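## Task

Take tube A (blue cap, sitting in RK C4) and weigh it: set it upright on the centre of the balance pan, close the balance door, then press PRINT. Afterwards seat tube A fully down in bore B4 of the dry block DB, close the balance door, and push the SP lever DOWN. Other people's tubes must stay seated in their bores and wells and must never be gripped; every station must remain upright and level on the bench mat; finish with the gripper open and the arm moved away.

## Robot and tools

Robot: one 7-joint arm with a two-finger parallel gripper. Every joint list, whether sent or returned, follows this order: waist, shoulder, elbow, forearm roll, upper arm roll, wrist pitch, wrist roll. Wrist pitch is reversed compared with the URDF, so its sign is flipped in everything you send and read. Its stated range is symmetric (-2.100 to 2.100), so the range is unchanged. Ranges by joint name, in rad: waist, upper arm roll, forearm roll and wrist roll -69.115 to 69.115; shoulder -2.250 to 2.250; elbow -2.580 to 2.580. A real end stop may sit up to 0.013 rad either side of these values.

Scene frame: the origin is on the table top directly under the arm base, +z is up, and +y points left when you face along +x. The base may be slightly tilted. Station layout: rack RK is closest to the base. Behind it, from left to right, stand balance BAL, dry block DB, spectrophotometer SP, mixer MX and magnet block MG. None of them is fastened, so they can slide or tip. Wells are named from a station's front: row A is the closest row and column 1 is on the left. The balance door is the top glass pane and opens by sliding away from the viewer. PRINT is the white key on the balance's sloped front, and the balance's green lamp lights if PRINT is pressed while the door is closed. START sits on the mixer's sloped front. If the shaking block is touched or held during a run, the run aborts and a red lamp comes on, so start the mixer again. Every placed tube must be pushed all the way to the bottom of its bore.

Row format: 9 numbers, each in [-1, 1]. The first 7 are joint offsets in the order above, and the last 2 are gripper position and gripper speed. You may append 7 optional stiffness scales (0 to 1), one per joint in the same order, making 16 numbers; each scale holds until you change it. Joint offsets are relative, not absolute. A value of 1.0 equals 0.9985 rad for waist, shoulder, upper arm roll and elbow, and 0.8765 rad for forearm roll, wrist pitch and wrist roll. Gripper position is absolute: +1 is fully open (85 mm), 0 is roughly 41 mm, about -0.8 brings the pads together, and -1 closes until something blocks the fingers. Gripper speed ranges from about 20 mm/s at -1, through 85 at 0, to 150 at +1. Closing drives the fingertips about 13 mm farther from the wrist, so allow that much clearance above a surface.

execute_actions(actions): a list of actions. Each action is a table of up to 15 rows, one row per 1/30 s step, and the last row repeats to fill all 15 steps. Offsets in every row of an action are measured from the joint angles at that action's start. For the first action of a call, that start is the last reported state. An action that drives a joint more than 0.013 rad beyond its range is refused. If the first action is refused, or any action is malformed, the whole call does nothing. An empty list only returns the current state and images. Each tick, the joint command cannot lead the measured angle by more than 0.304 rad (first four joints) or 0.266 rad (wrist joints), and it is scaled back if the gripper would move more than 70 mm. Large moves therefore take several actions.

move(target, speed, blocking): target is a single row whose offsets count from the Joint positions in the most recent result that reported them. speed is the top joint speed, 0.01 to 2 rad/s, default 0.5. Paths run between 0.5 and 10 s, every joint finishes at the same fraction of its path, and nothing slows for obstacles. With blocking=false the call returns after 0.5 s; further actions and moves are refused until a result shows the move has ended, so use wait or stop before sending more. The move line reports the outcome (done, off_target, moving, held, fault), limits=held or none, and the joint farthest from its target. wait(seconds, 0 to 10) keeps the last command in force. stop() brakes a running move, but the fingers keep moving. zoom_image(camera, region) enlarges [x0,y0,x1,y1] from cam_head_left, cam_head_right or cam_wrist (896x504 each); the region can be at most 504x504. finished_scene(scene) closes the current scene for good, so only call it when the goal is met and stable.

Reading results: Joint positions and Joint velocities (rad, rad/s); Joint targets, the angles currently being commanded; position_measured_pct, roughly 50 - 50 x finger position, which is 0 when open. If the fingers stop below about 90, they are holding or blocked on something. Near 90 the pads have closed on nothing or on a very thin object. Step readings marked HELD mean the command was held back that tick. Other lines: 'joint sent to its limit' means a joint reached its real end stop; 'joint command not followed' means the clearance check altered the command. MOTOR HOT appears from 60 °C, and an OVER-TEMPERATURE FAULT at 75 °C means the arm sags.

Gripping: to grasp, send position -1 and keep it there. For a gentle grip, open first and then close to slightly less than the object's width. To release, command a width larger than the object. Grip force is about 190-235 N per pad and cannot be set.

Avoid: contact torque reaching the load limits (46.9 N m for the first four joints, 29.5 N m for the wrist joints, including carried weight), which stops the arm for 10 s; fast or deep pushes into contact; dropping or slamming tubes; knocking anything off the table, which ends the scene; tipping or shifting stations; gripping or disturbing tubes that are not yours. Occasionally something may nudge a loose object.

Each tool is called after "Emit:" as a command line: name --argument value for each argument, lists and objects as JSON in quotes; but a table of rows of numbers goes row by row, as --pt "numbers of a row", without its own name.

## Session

Emit:
execute_actions --actions '[]'

Scene clock: 0.00 s.
position_measured_pct=0.0
Joint names: [waist, shoulder, elbow, forearm roll, upper arm roll, wrist pitch, wrist roll]
Joint positions: [ 0.313  0.565  1.999 -3.033 -0.117 -0.762  0.589]
Joint velocities: [-0.001 -0.    -0.     0.001  0.     0.    -0.001]
Joint targets: [0.313 0.565 1.999 -3.033 -0.117 -0.762 0.589]
Joint stiffness scale: [1. 1. 1. 1. 1. 1. 1.]

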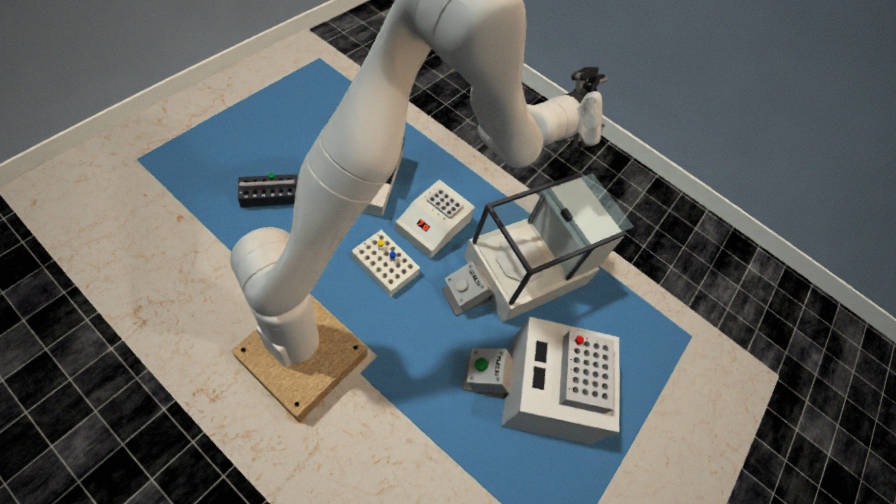

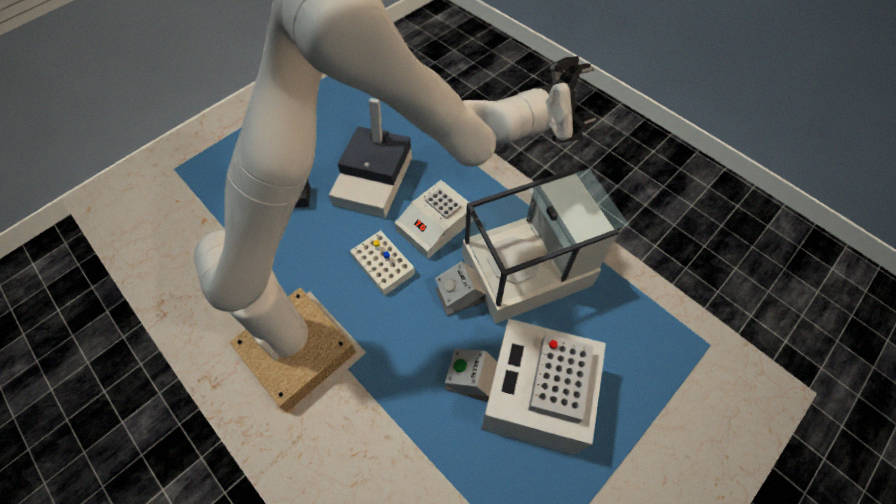

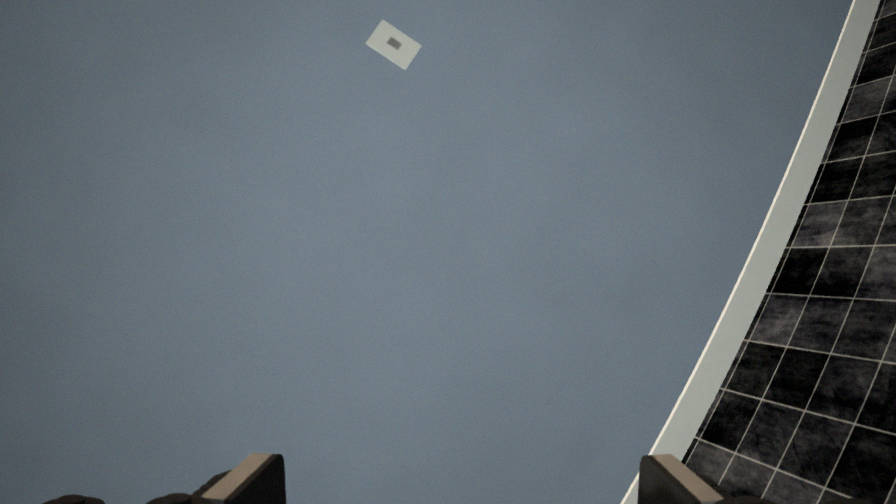

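Emit:
move --target '[-0.3,-0.474,0,0.6,0.119,-0.33,-0.6,-0.3,0]' --speed 0.7

Emit:
move --target '[0,0,0,1,0,0,-1,-0.3,0]' --speed 0.9

Emit:
move --target '[0,0,0,1,0,0,-0.88,-0.3,0]' --speed 0.9

Scene clock: 6.23 s.
position_measured_pct=65.1
Joint names: [waist, shoulder, elbow, forearm roll, upper arm roll, wrist pitch, wrist roll]
Joint positions: [ 0.016  0.094  1.999 -2.514 -0.002 -1.047  0.073]
Joint velocities: [-0.002 -0.003  0.     0.     0.     0.     0.   ]
Joint targets: [0.014 0.092 1.999 -2.507 0.002 -1.051 0.063]
Joint stiffness scale: [1. 1. 1. 1. 1. 1. 1.]
move: done; limits=none; farthest joint: the wrist roll, 0.010 radians from its target (0.526 radians at the start)

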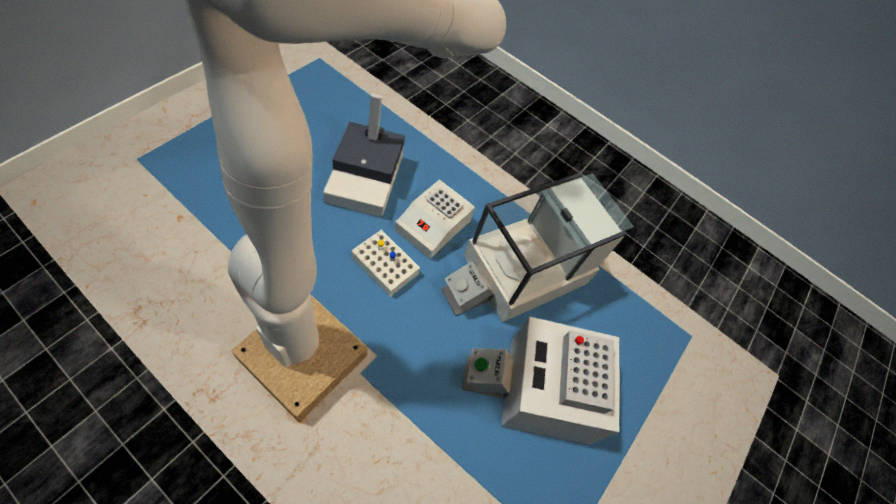

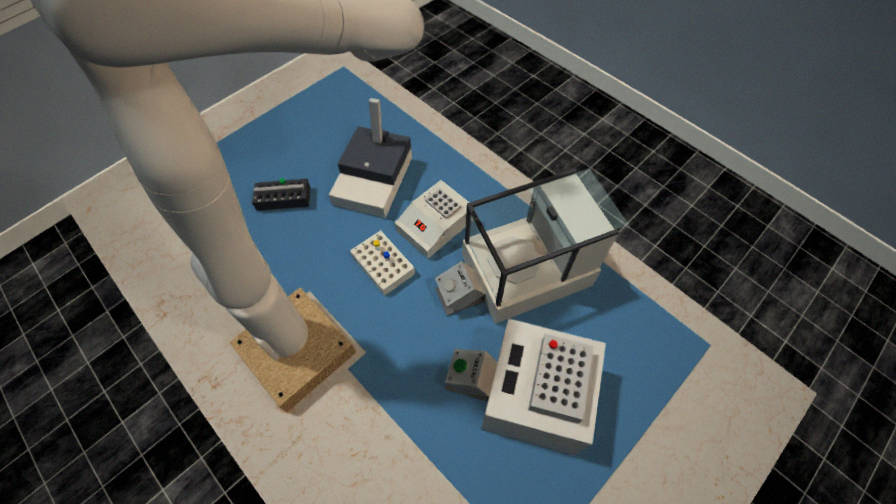

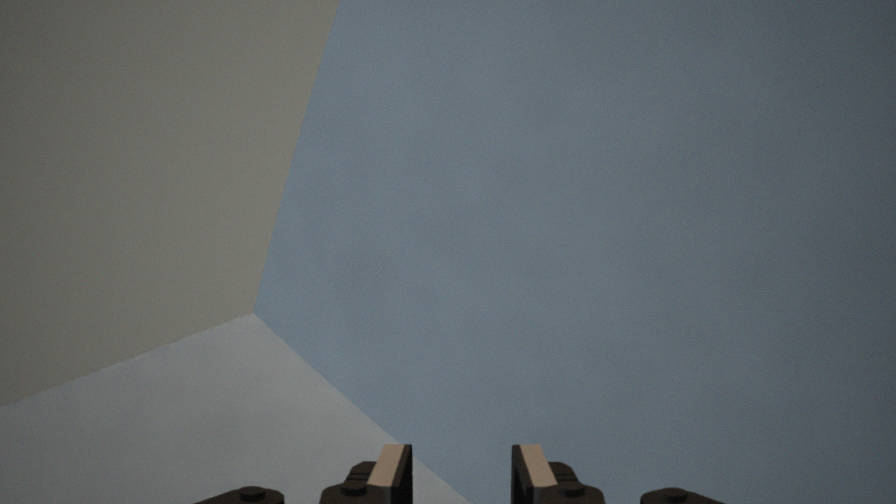

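Scene clock: 7.73 s.
position_measured_pct=65.1
Joint names: [waist, shoulder, elbow, forearm roll, upper arm roll, wrist pitch, wrist roll]
Joint positions: [ 0.016  0.094  1.999 -1.644 -0.002 -1.047 -0.794]
Joint velocities: [ 0.001 -0.    -0.    -0.001 -0.     0.001 -0.001]
Joint targets: [0.016 0.094 1.999 -1.637 -0.002 -1.047 -0.804]
Joint stiffness scale: [1. 1. 1. 1. 1. 1. 1.]
move: done; limits=none; farthest joint: the wrist roll, 0.009 radians from its target (0.876 radians at the start)

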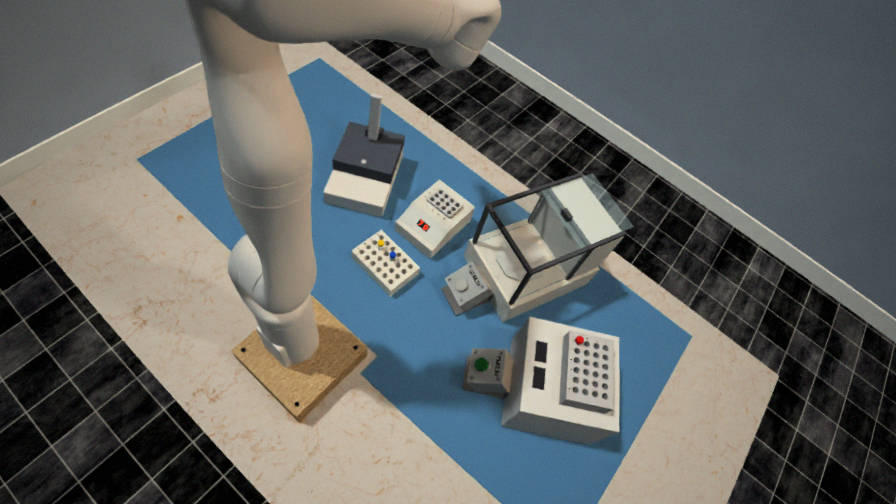

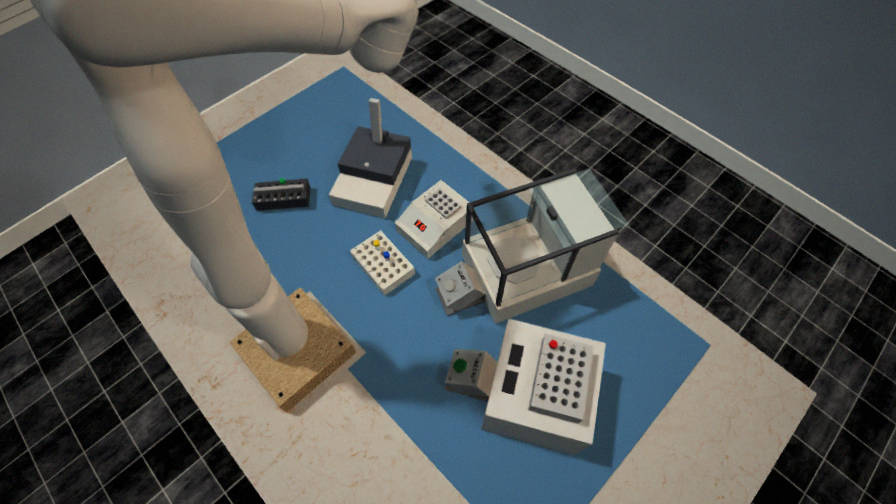

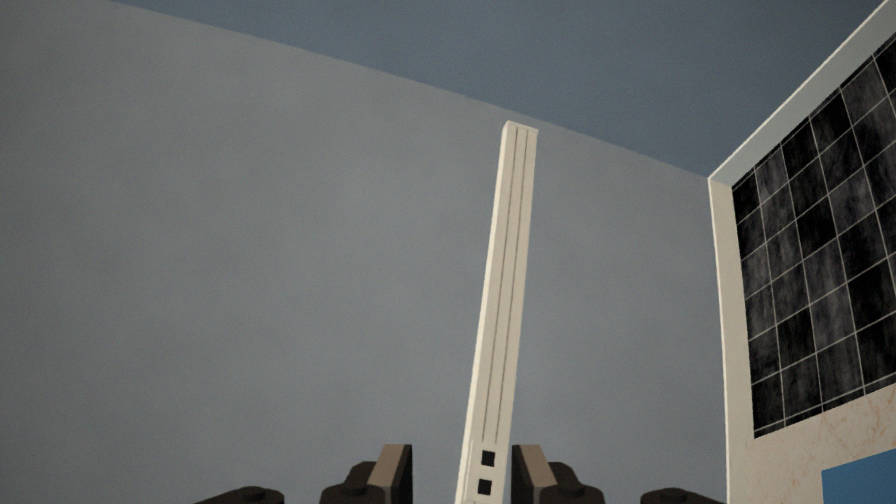

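Scene clock: 9.23 s.
position_measured_pct=65.1
Joint names: [waist, shoulder, elbow, forearm roll, upper arm roll, wrist pitch, wrist roll]
Joint positions: [ 0.016  0.094  1.999 -0.775 -0.002 -1.047 -1.556]
Joint velocities: [-0.     0.     0.     0.001  0.    -0.001 -0.   ]
Joint targets: [0.016 0.094 1.999 -0.768 -0.002 -1.047 -1.566]
Joint stiffness scale: [1. 1. 1. 1. 1. 1. 1.]
move: done; limits=none; farthest joint: the wrist roll, 0.009 radians from its target (0.771 radians at the start)

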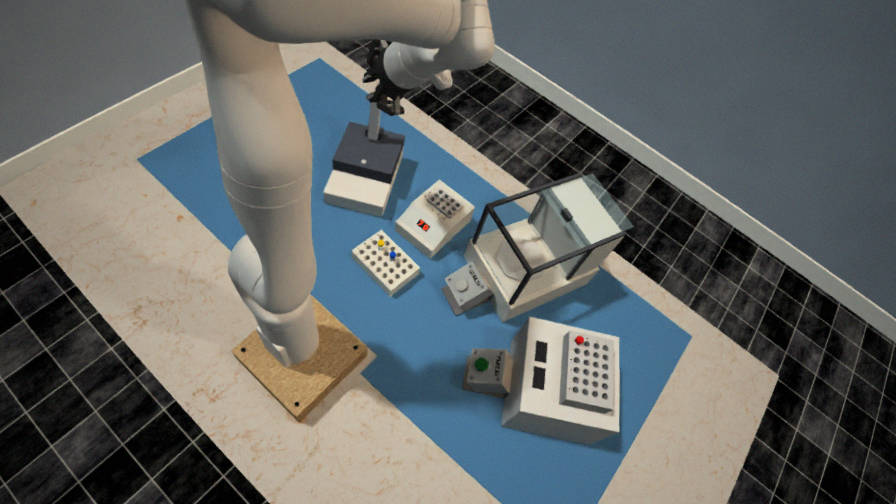

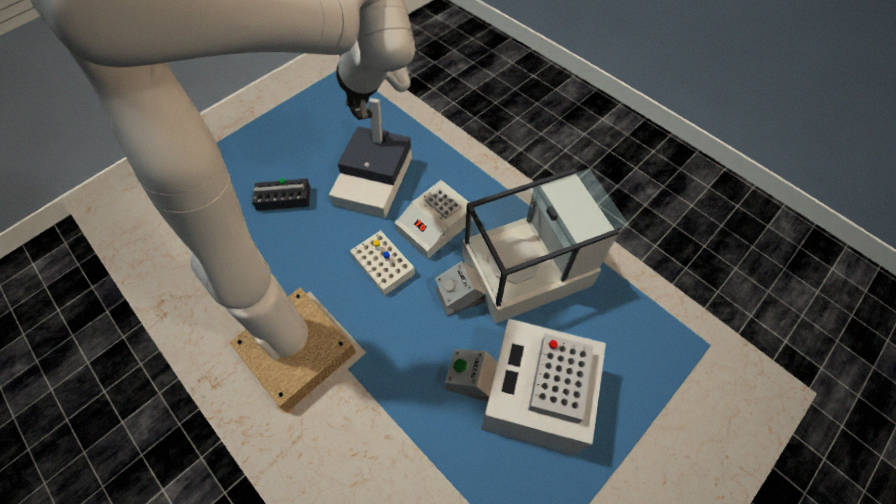

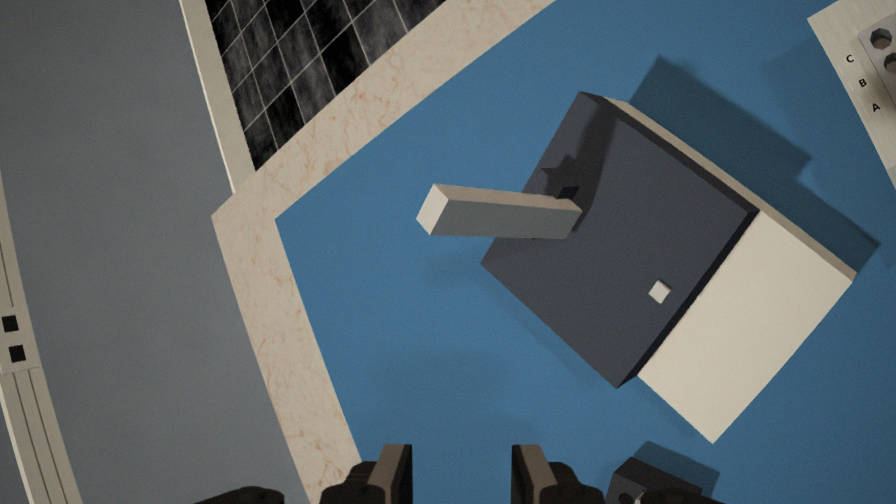

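Emit:
move --target '[-0.07,0.133,0.328,0.886,0,0.52,-0.027,-0.3,0]' --speed 0.7

Scene clock: 14.00 s.
position_measured_pct=65.1
Joint names: [waist, shoulder, elbow, forearm roll, upper arm roll, wrist pitch, wrist roll]
Joint positions: [-0.051  0.225  2.322 -0.005 -0.002 -0.597 -1.571]
Joint velocities: [-0.001  0.002  0.001 -0.     0.     0.001 -0.   ]
Joint targets: [-0.054 0.227 2.327 0.002 -0.002 -0.592 -1.580]
Joint stiffness scale: [1. 1. 1. 1. 1. 1. 1.]
move: done; limits=none; farthest joint: the wrist roll, 0.009 radians from its target (0.023 radians at the start)

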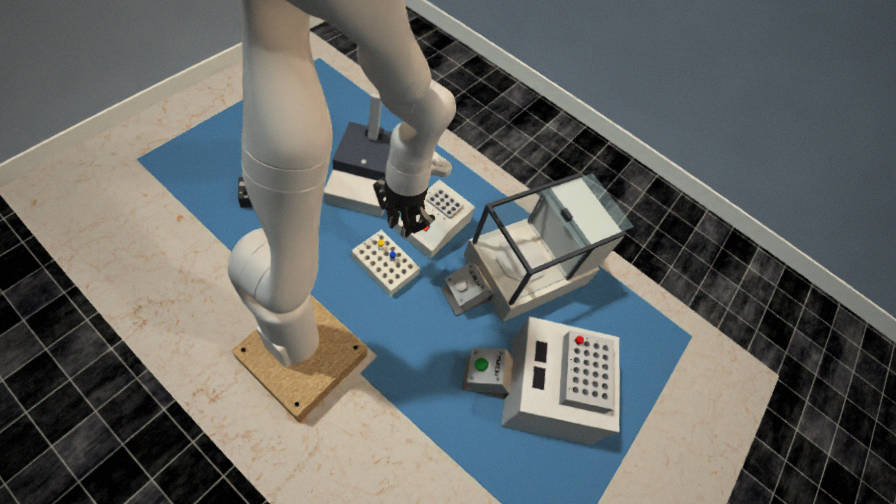

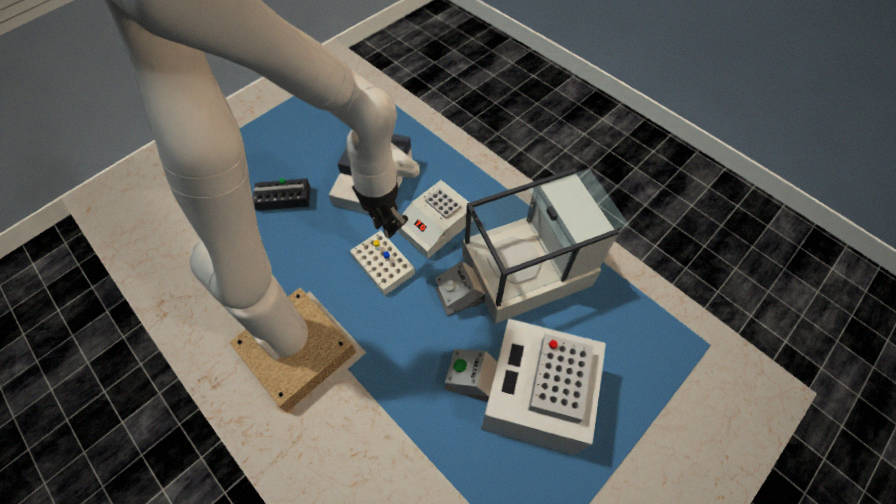

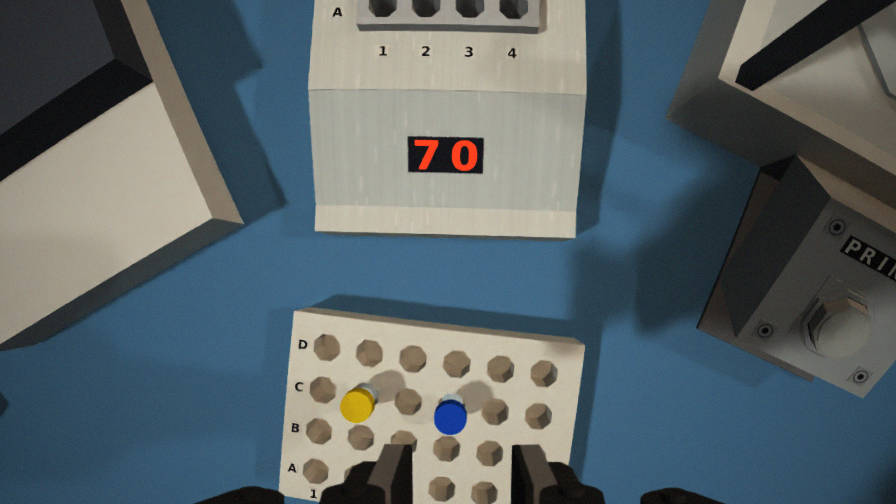

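Emit:
move --target '[-0.032,0.231,0.107,0,0,0.385,0,-0.3,0]' --speed 0.3

Scene clock: 20.07 s.
position_measured_pct=65.1
Joint names: [waist, shoulder, elbow, forearm roll, upper arm roll, wrist pitch, wrist roll]
Joint positions: [-0.08   0.453  2.424 -0.005 -0.002 -0.264 -1.571]
Joint velocities: [-0.     0.003 -0.     0.001  0.    -0.001 -0.   ]
Joint targets: [-0.083 0.455 2.429 -0.005 -0.002 -0.259 -1.571]
Joint stiffness scale: [1. 1. 1. 1. 1. 1. 1.]
move: done; limits=none; farthest joint: the elbow, 0.005 radians from its target (0.107 radians at the start)

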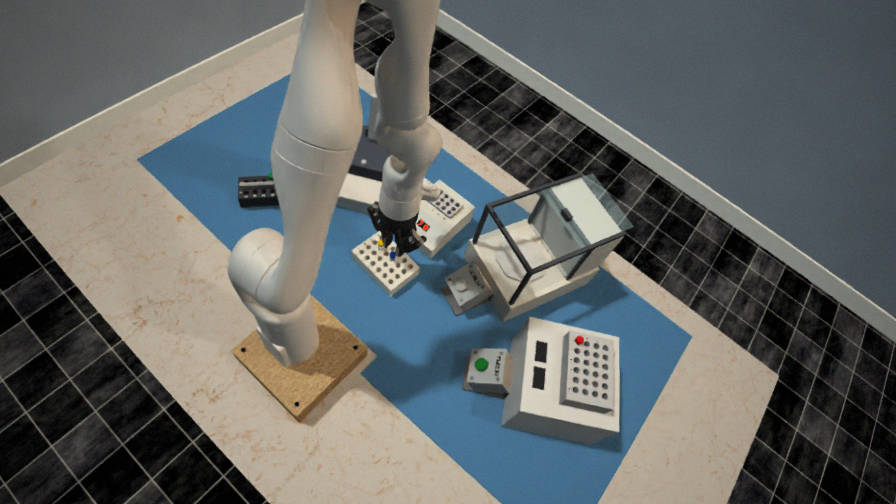

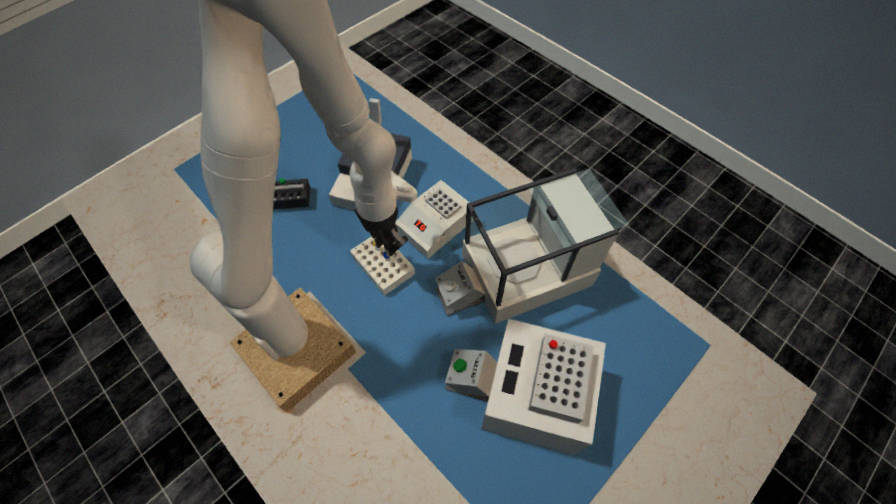

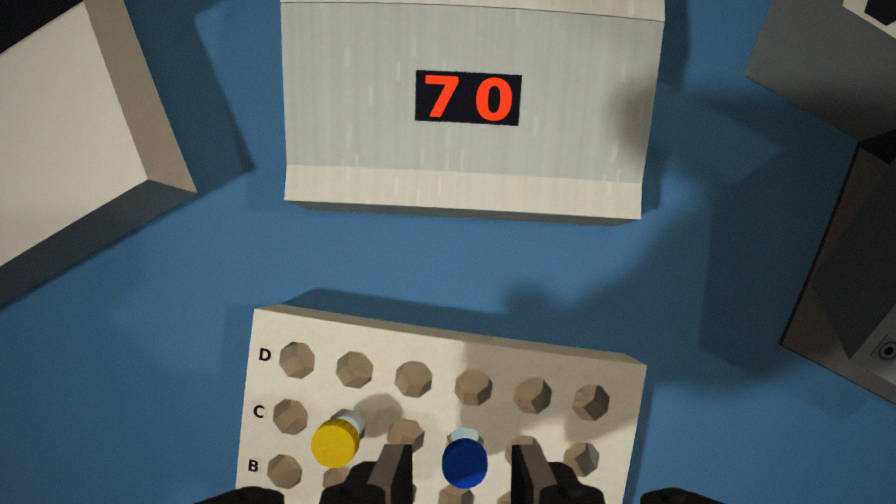

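Emit:
move --target '[0,0.115,0.023,0,0,0.154,0,-0.3,0]' --speed 0.1

Emit:
move --target '[0,0,0,0,0,0,0,-0.68,0]'

Emit:
move --target '[0,-0.2,-0.05,0,0,-0.29,0,-0.68,0]' --speed 0.15

Scene clock: 26.47 s.
position_measured_pct=65.1
Joint names: [waist, shoulder, elbow, forearm roll, upper arm roll, wrist pitch, wrist roll]
Joint positions: [-0.08   0.566  2.442 -0.005 -0.002 -0.135 -1.571]
Joint velocities: [ 0.     0.004 -0.     0.001  0.     0.001  0.001]
Joint targets: [-0.080 0.568 2.447 -0.005 -0.002 -0.129 -1.571]
Joint stiffness scale: [1. 1. 1. 1. 1. 1. 1.]
move: done; limits=none; farthest joint: the wrist pitch, 0.006 radians from its target (0.135 radians at the start)

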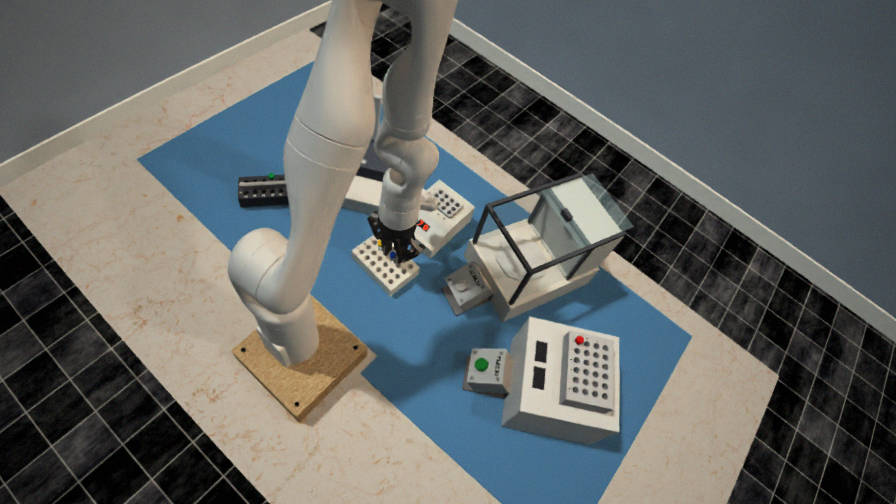

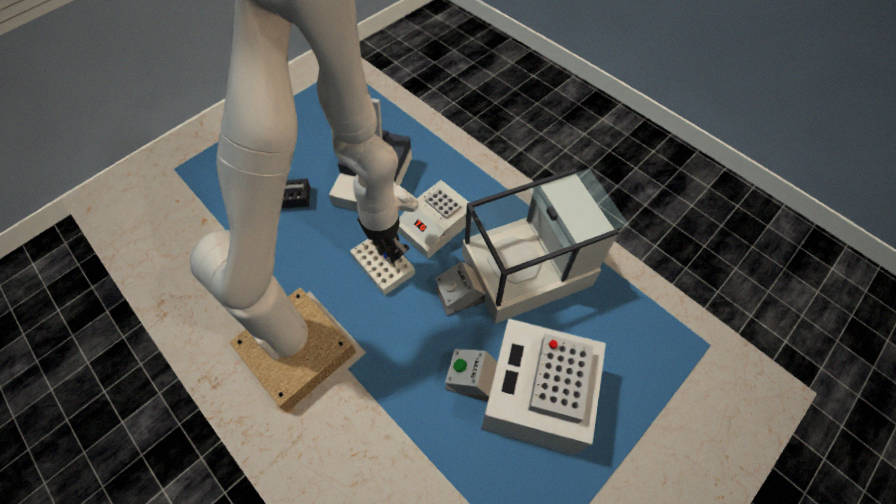

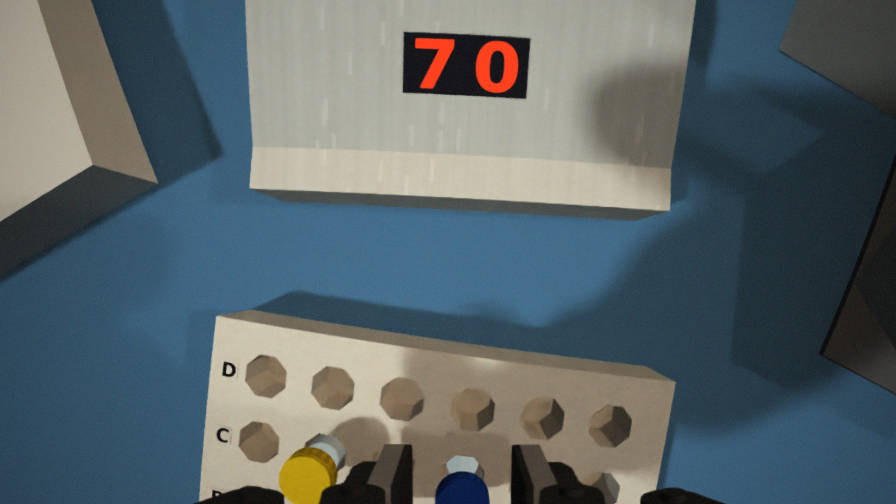

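Scene clock: 26.97 s.
position_measured_pct=81.0
Joint names: [waist, shoulder, elbow, forearm roll, upper arm roll, wrist pitch, wrist roll]
Joint positions: [-0.08   0.566  2.442 -0.005 -0.002 -0.135 -1.571]
Joint velocities: [-0.001 -0.001 -0.    -0.001  0.    -0.001  0.   ]
Joint targets: [-0.080 0.566 2.442 -0.005 -0.002 -0.135 -1.571]
Joint stiffness scale: [1. 1. 1. 1. 1. 1. 1.]
move: done; limits=none; farthest joint: the waist, 0.000 radians from its target (0.000 radians at the start)

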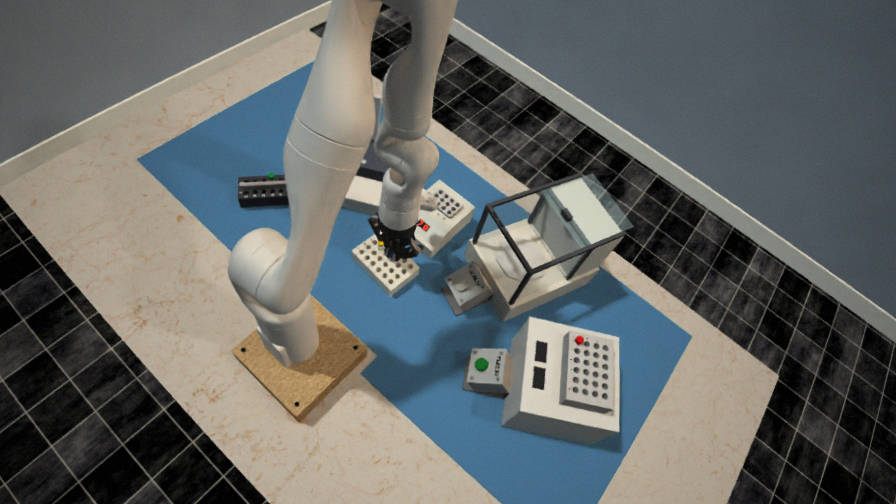

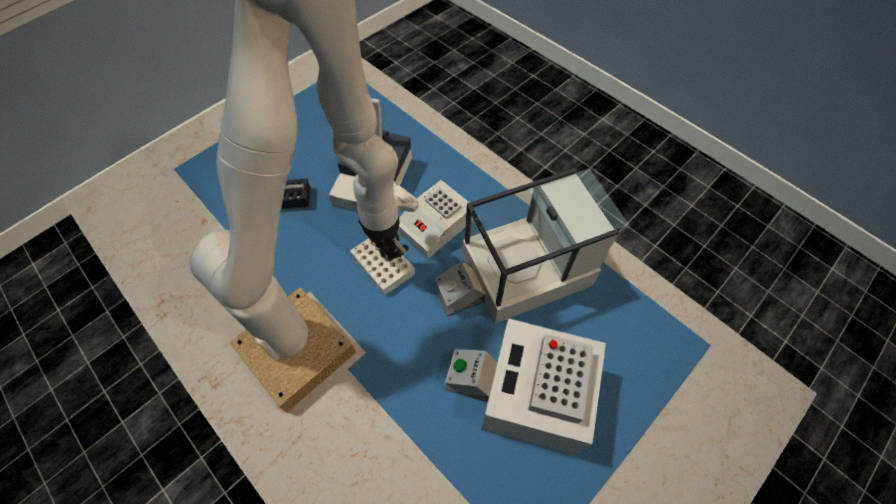

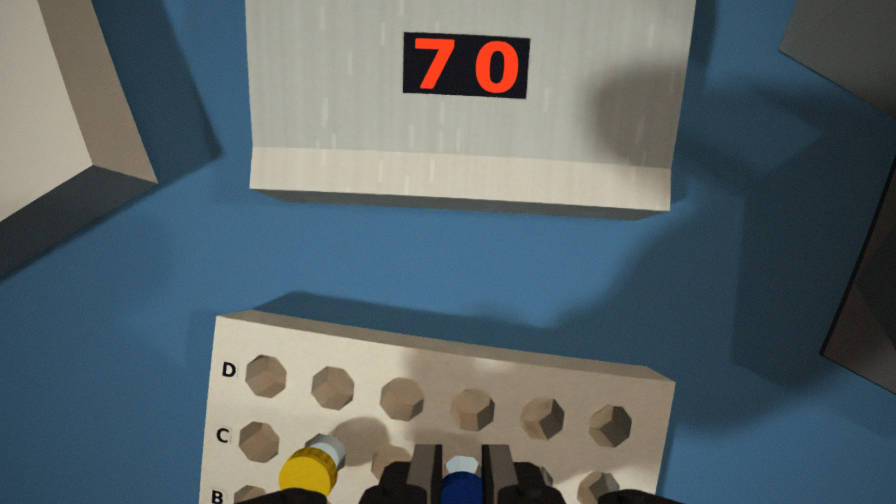

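Scene clock: 29.10 s.
position_measured_pct=81.0
Joint names: [waist, shoulder, elbow, forearm roll, upper arm roll, wrist pitch, wrist roll]
Joint positions: [-0.08   0.368  2.397 -0.005 -0.002 -0.384 -1.571]
Joint velocities: [ 0.001 -0.003 -0.     0.    -0.    -0.001  0.001]
Joint targets: [-0.080 0.366 2.392 -0.005 -0.002 -0.389 -1.571]
Joint stiffness scale: [1. 1. 1. 1. 1. 1. 1.]
move: done; limits=none; farthest joint: the wrist pitch, 0.006 radians from its target (0.255 radians at the start)

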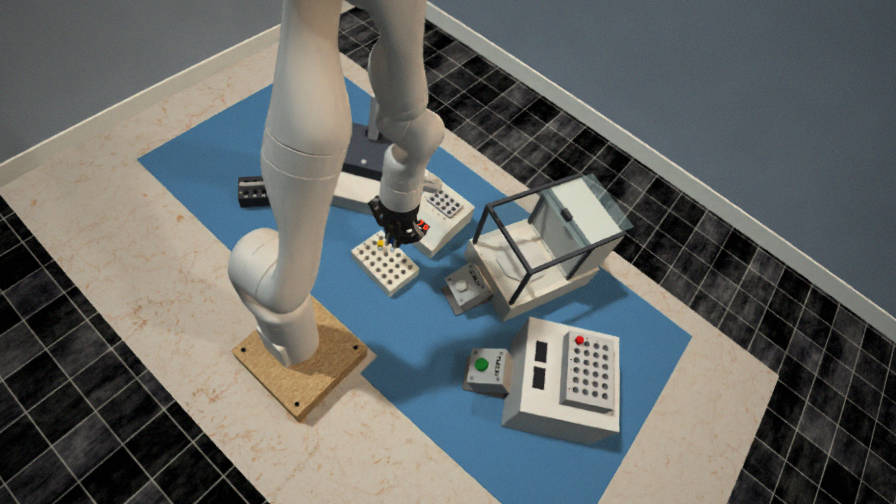

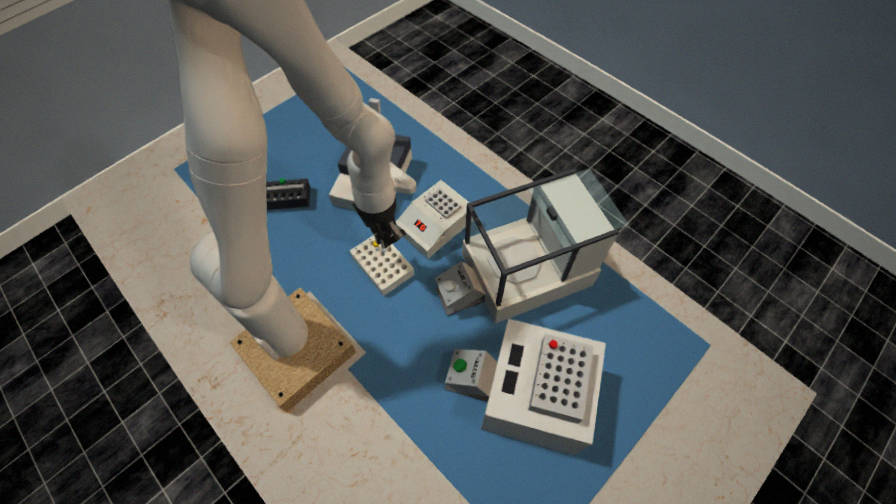

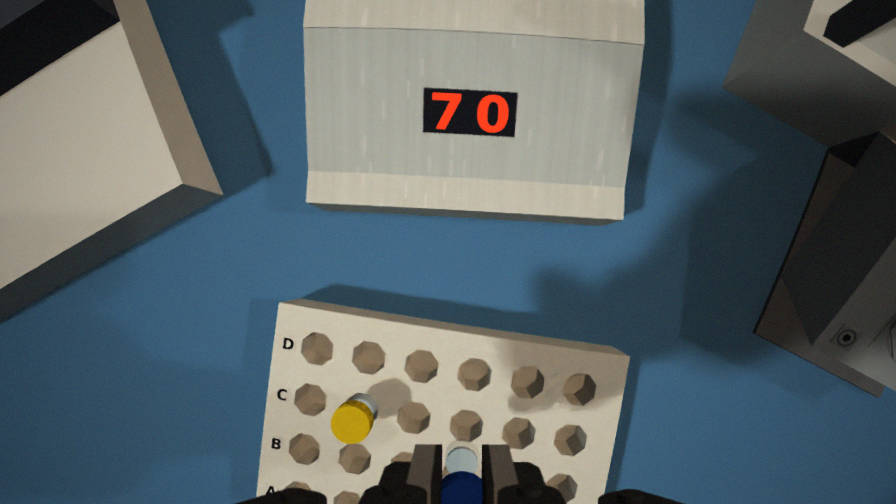

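Emit:
move --target '[0.2,-0.287,-0.56,0,0,-0.954,0,-0.68,0]' --speed 0.5

Emit:
move --target '[0.28,0.375,-0.483,0,0,-0.127,0,-0.68,0]' --speed 0.4

Scene clock: 37.77 s.
position_measured_pct=81.0
Joint names: [waist, shoulder, elbow, forearm roll, upper arm roll, wrist pitch, wrist roll]
Joint positions: [ 0.117  0.084  1.843 -0.005 -0.002 -1.215 -1.571]
Joint velocities: [ 0.002 -0.003 -0.001  0.     0.    -0.001 -0.   ]
Joint targets: [0.119 0.082 1.838 -0.005 -0.002 -1.220 -1.571]
Joint stiffness scale: [1. 1. 1. 1. 1. 1. 1.]
move: done; limits=none; farthest joint: the wrist pitch, 0.006 radians from its target (0.837 radians at the start)

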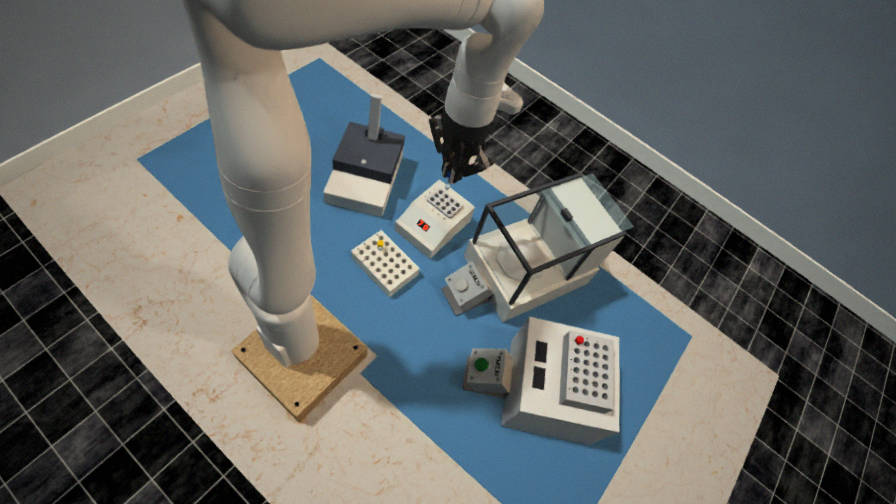

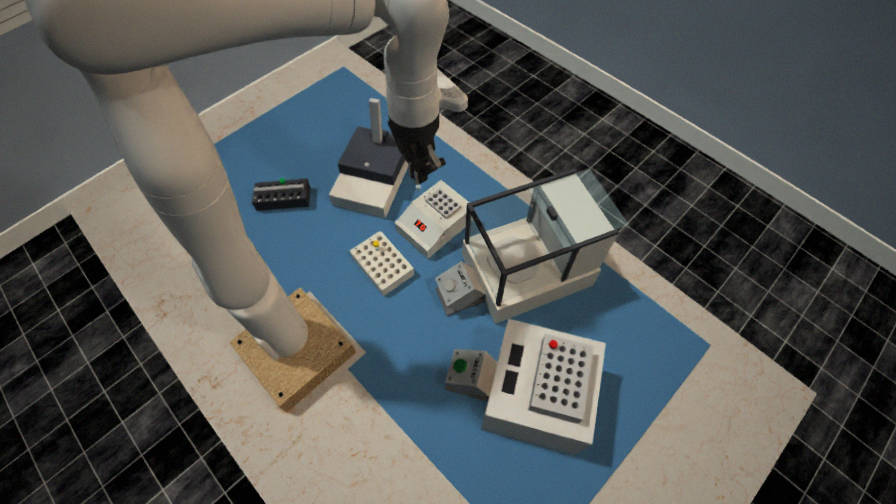

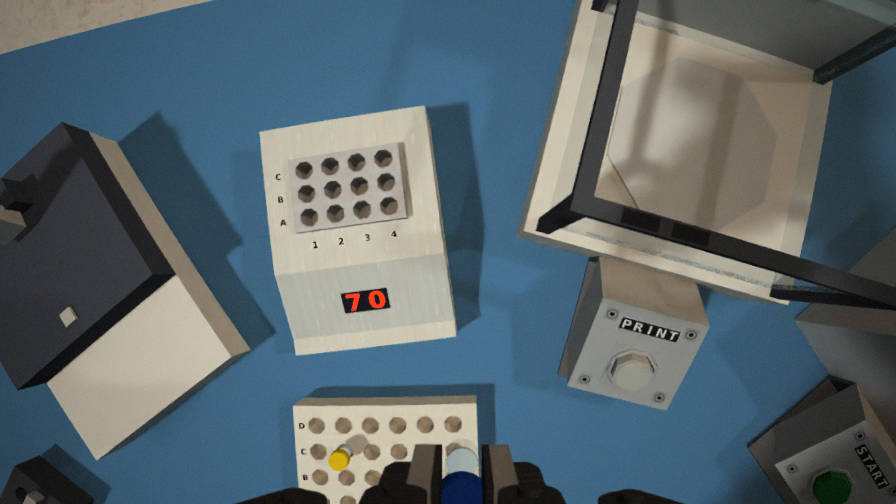

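Scene clock: 39.57 s.
position_measured_pct=81.0
Joint names: [waist, shoulder, elbow, forearm roll, upper arm roll, wrist pitch, wrist roll]
Joint positions: [ 0.394  0.456  1.365 -0.005 -0.002 -1.321 -1.571]
Joint velocities: [ 0.003  0.003 -0.     0.     0.001  0.001 -0.   ]
Joint targets: [0.396 0.459 1.360 -0.005 -0.002 -1.326 -1.571]
Joint stiffness scale: [1. 1. 1. 1. 1. 1. 1.]
move: done; limits=none; farthest joint: the elbow, 0.005 radians from its target (0.482 radians at the start)

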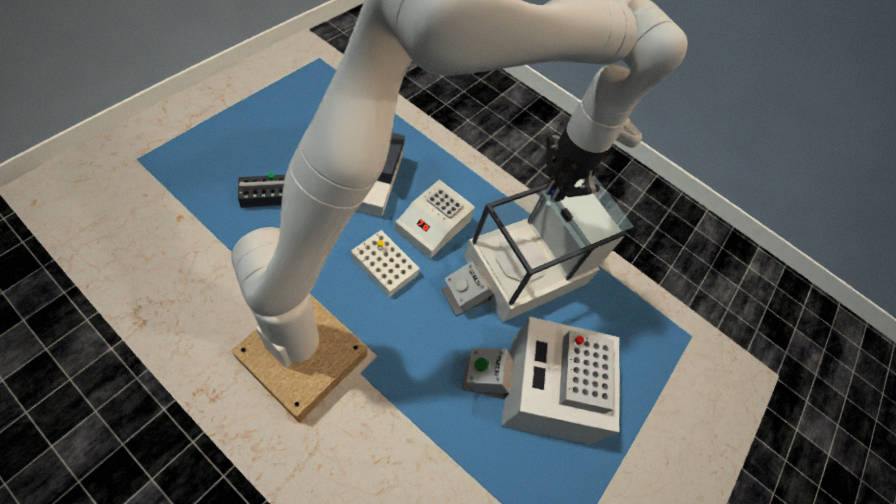

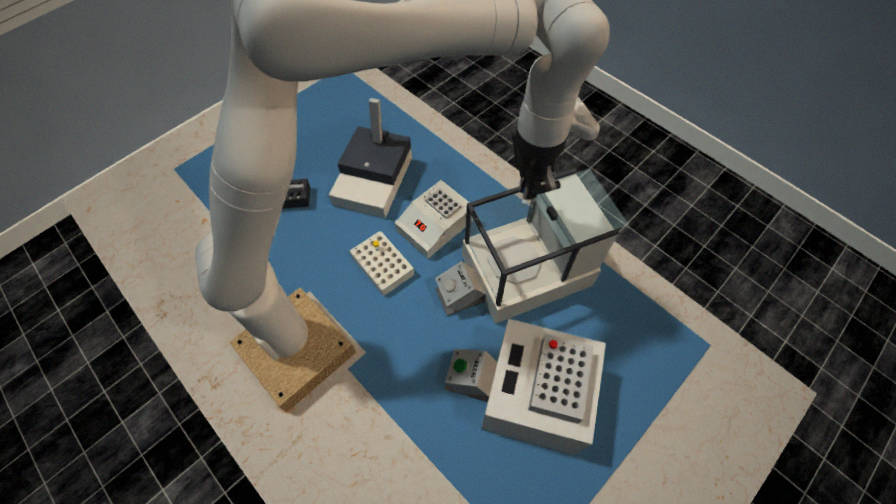

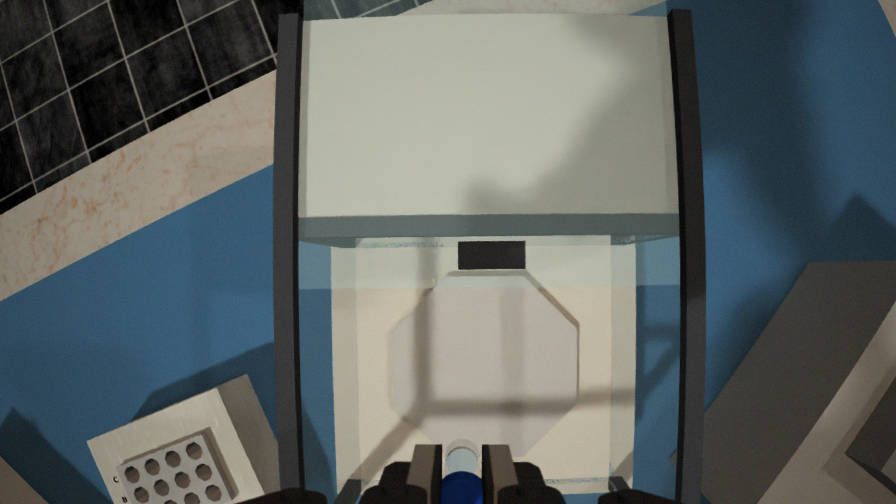

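Emit:
move --target '[0.017,0.184,0.277,0,0,0.524,0,-0.68,0]' --speed 0.2

Scene clock: 47.47 s.
position_measured_pct=81.0
Joint names: [waist, shoulder, elbow, forearm roll, upper arm roll, wrist pitch, wrist roll]
Joint positions: [ 0.408  0.638  1.637 -0.005 -0.002 -0.867 -1.571]
Joint velocities: [-0.     0.003  0.001  0.    -0.     0.001 -0.   ]
Joint targets: [0.411 0.640 1.642 -0.005 -0.002 -0.862 -1.571]
Joint stiffness scale: [1. 1. 1. 1. 1. 1. 1.]
move: done; limits=none; farthest joint: the wrist pitch, 0.005 radians from its target (0.459 radians at the start)

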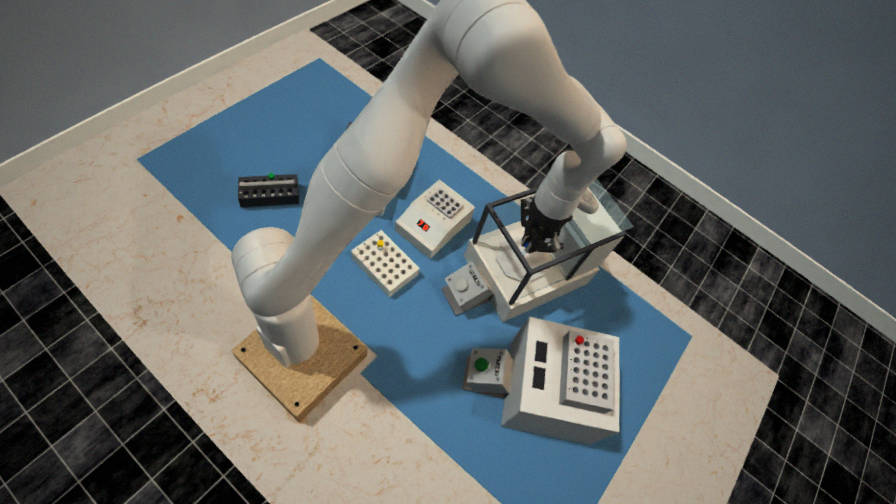

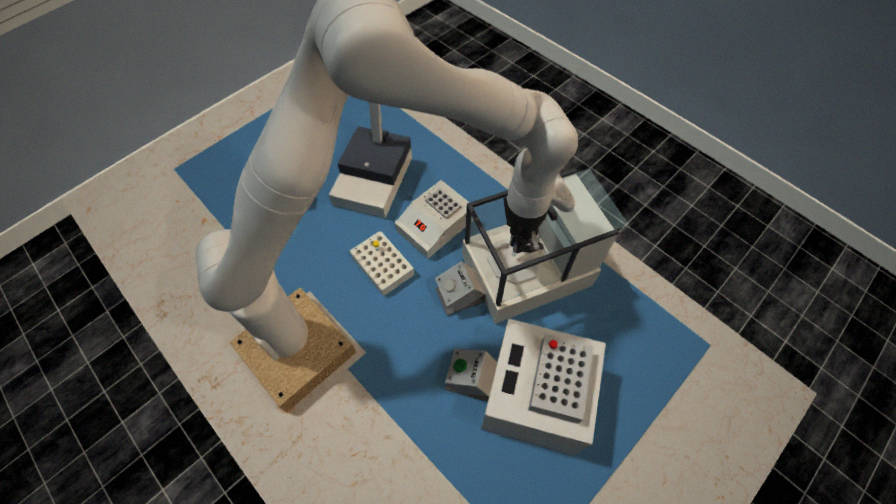

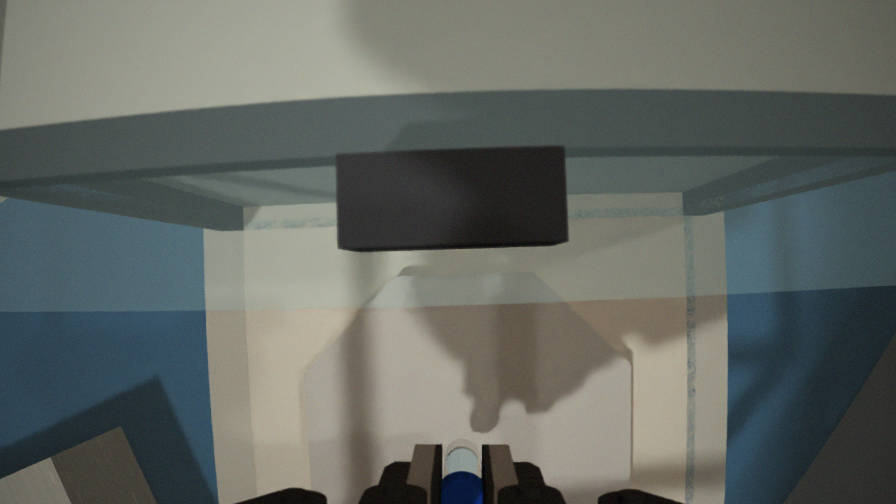

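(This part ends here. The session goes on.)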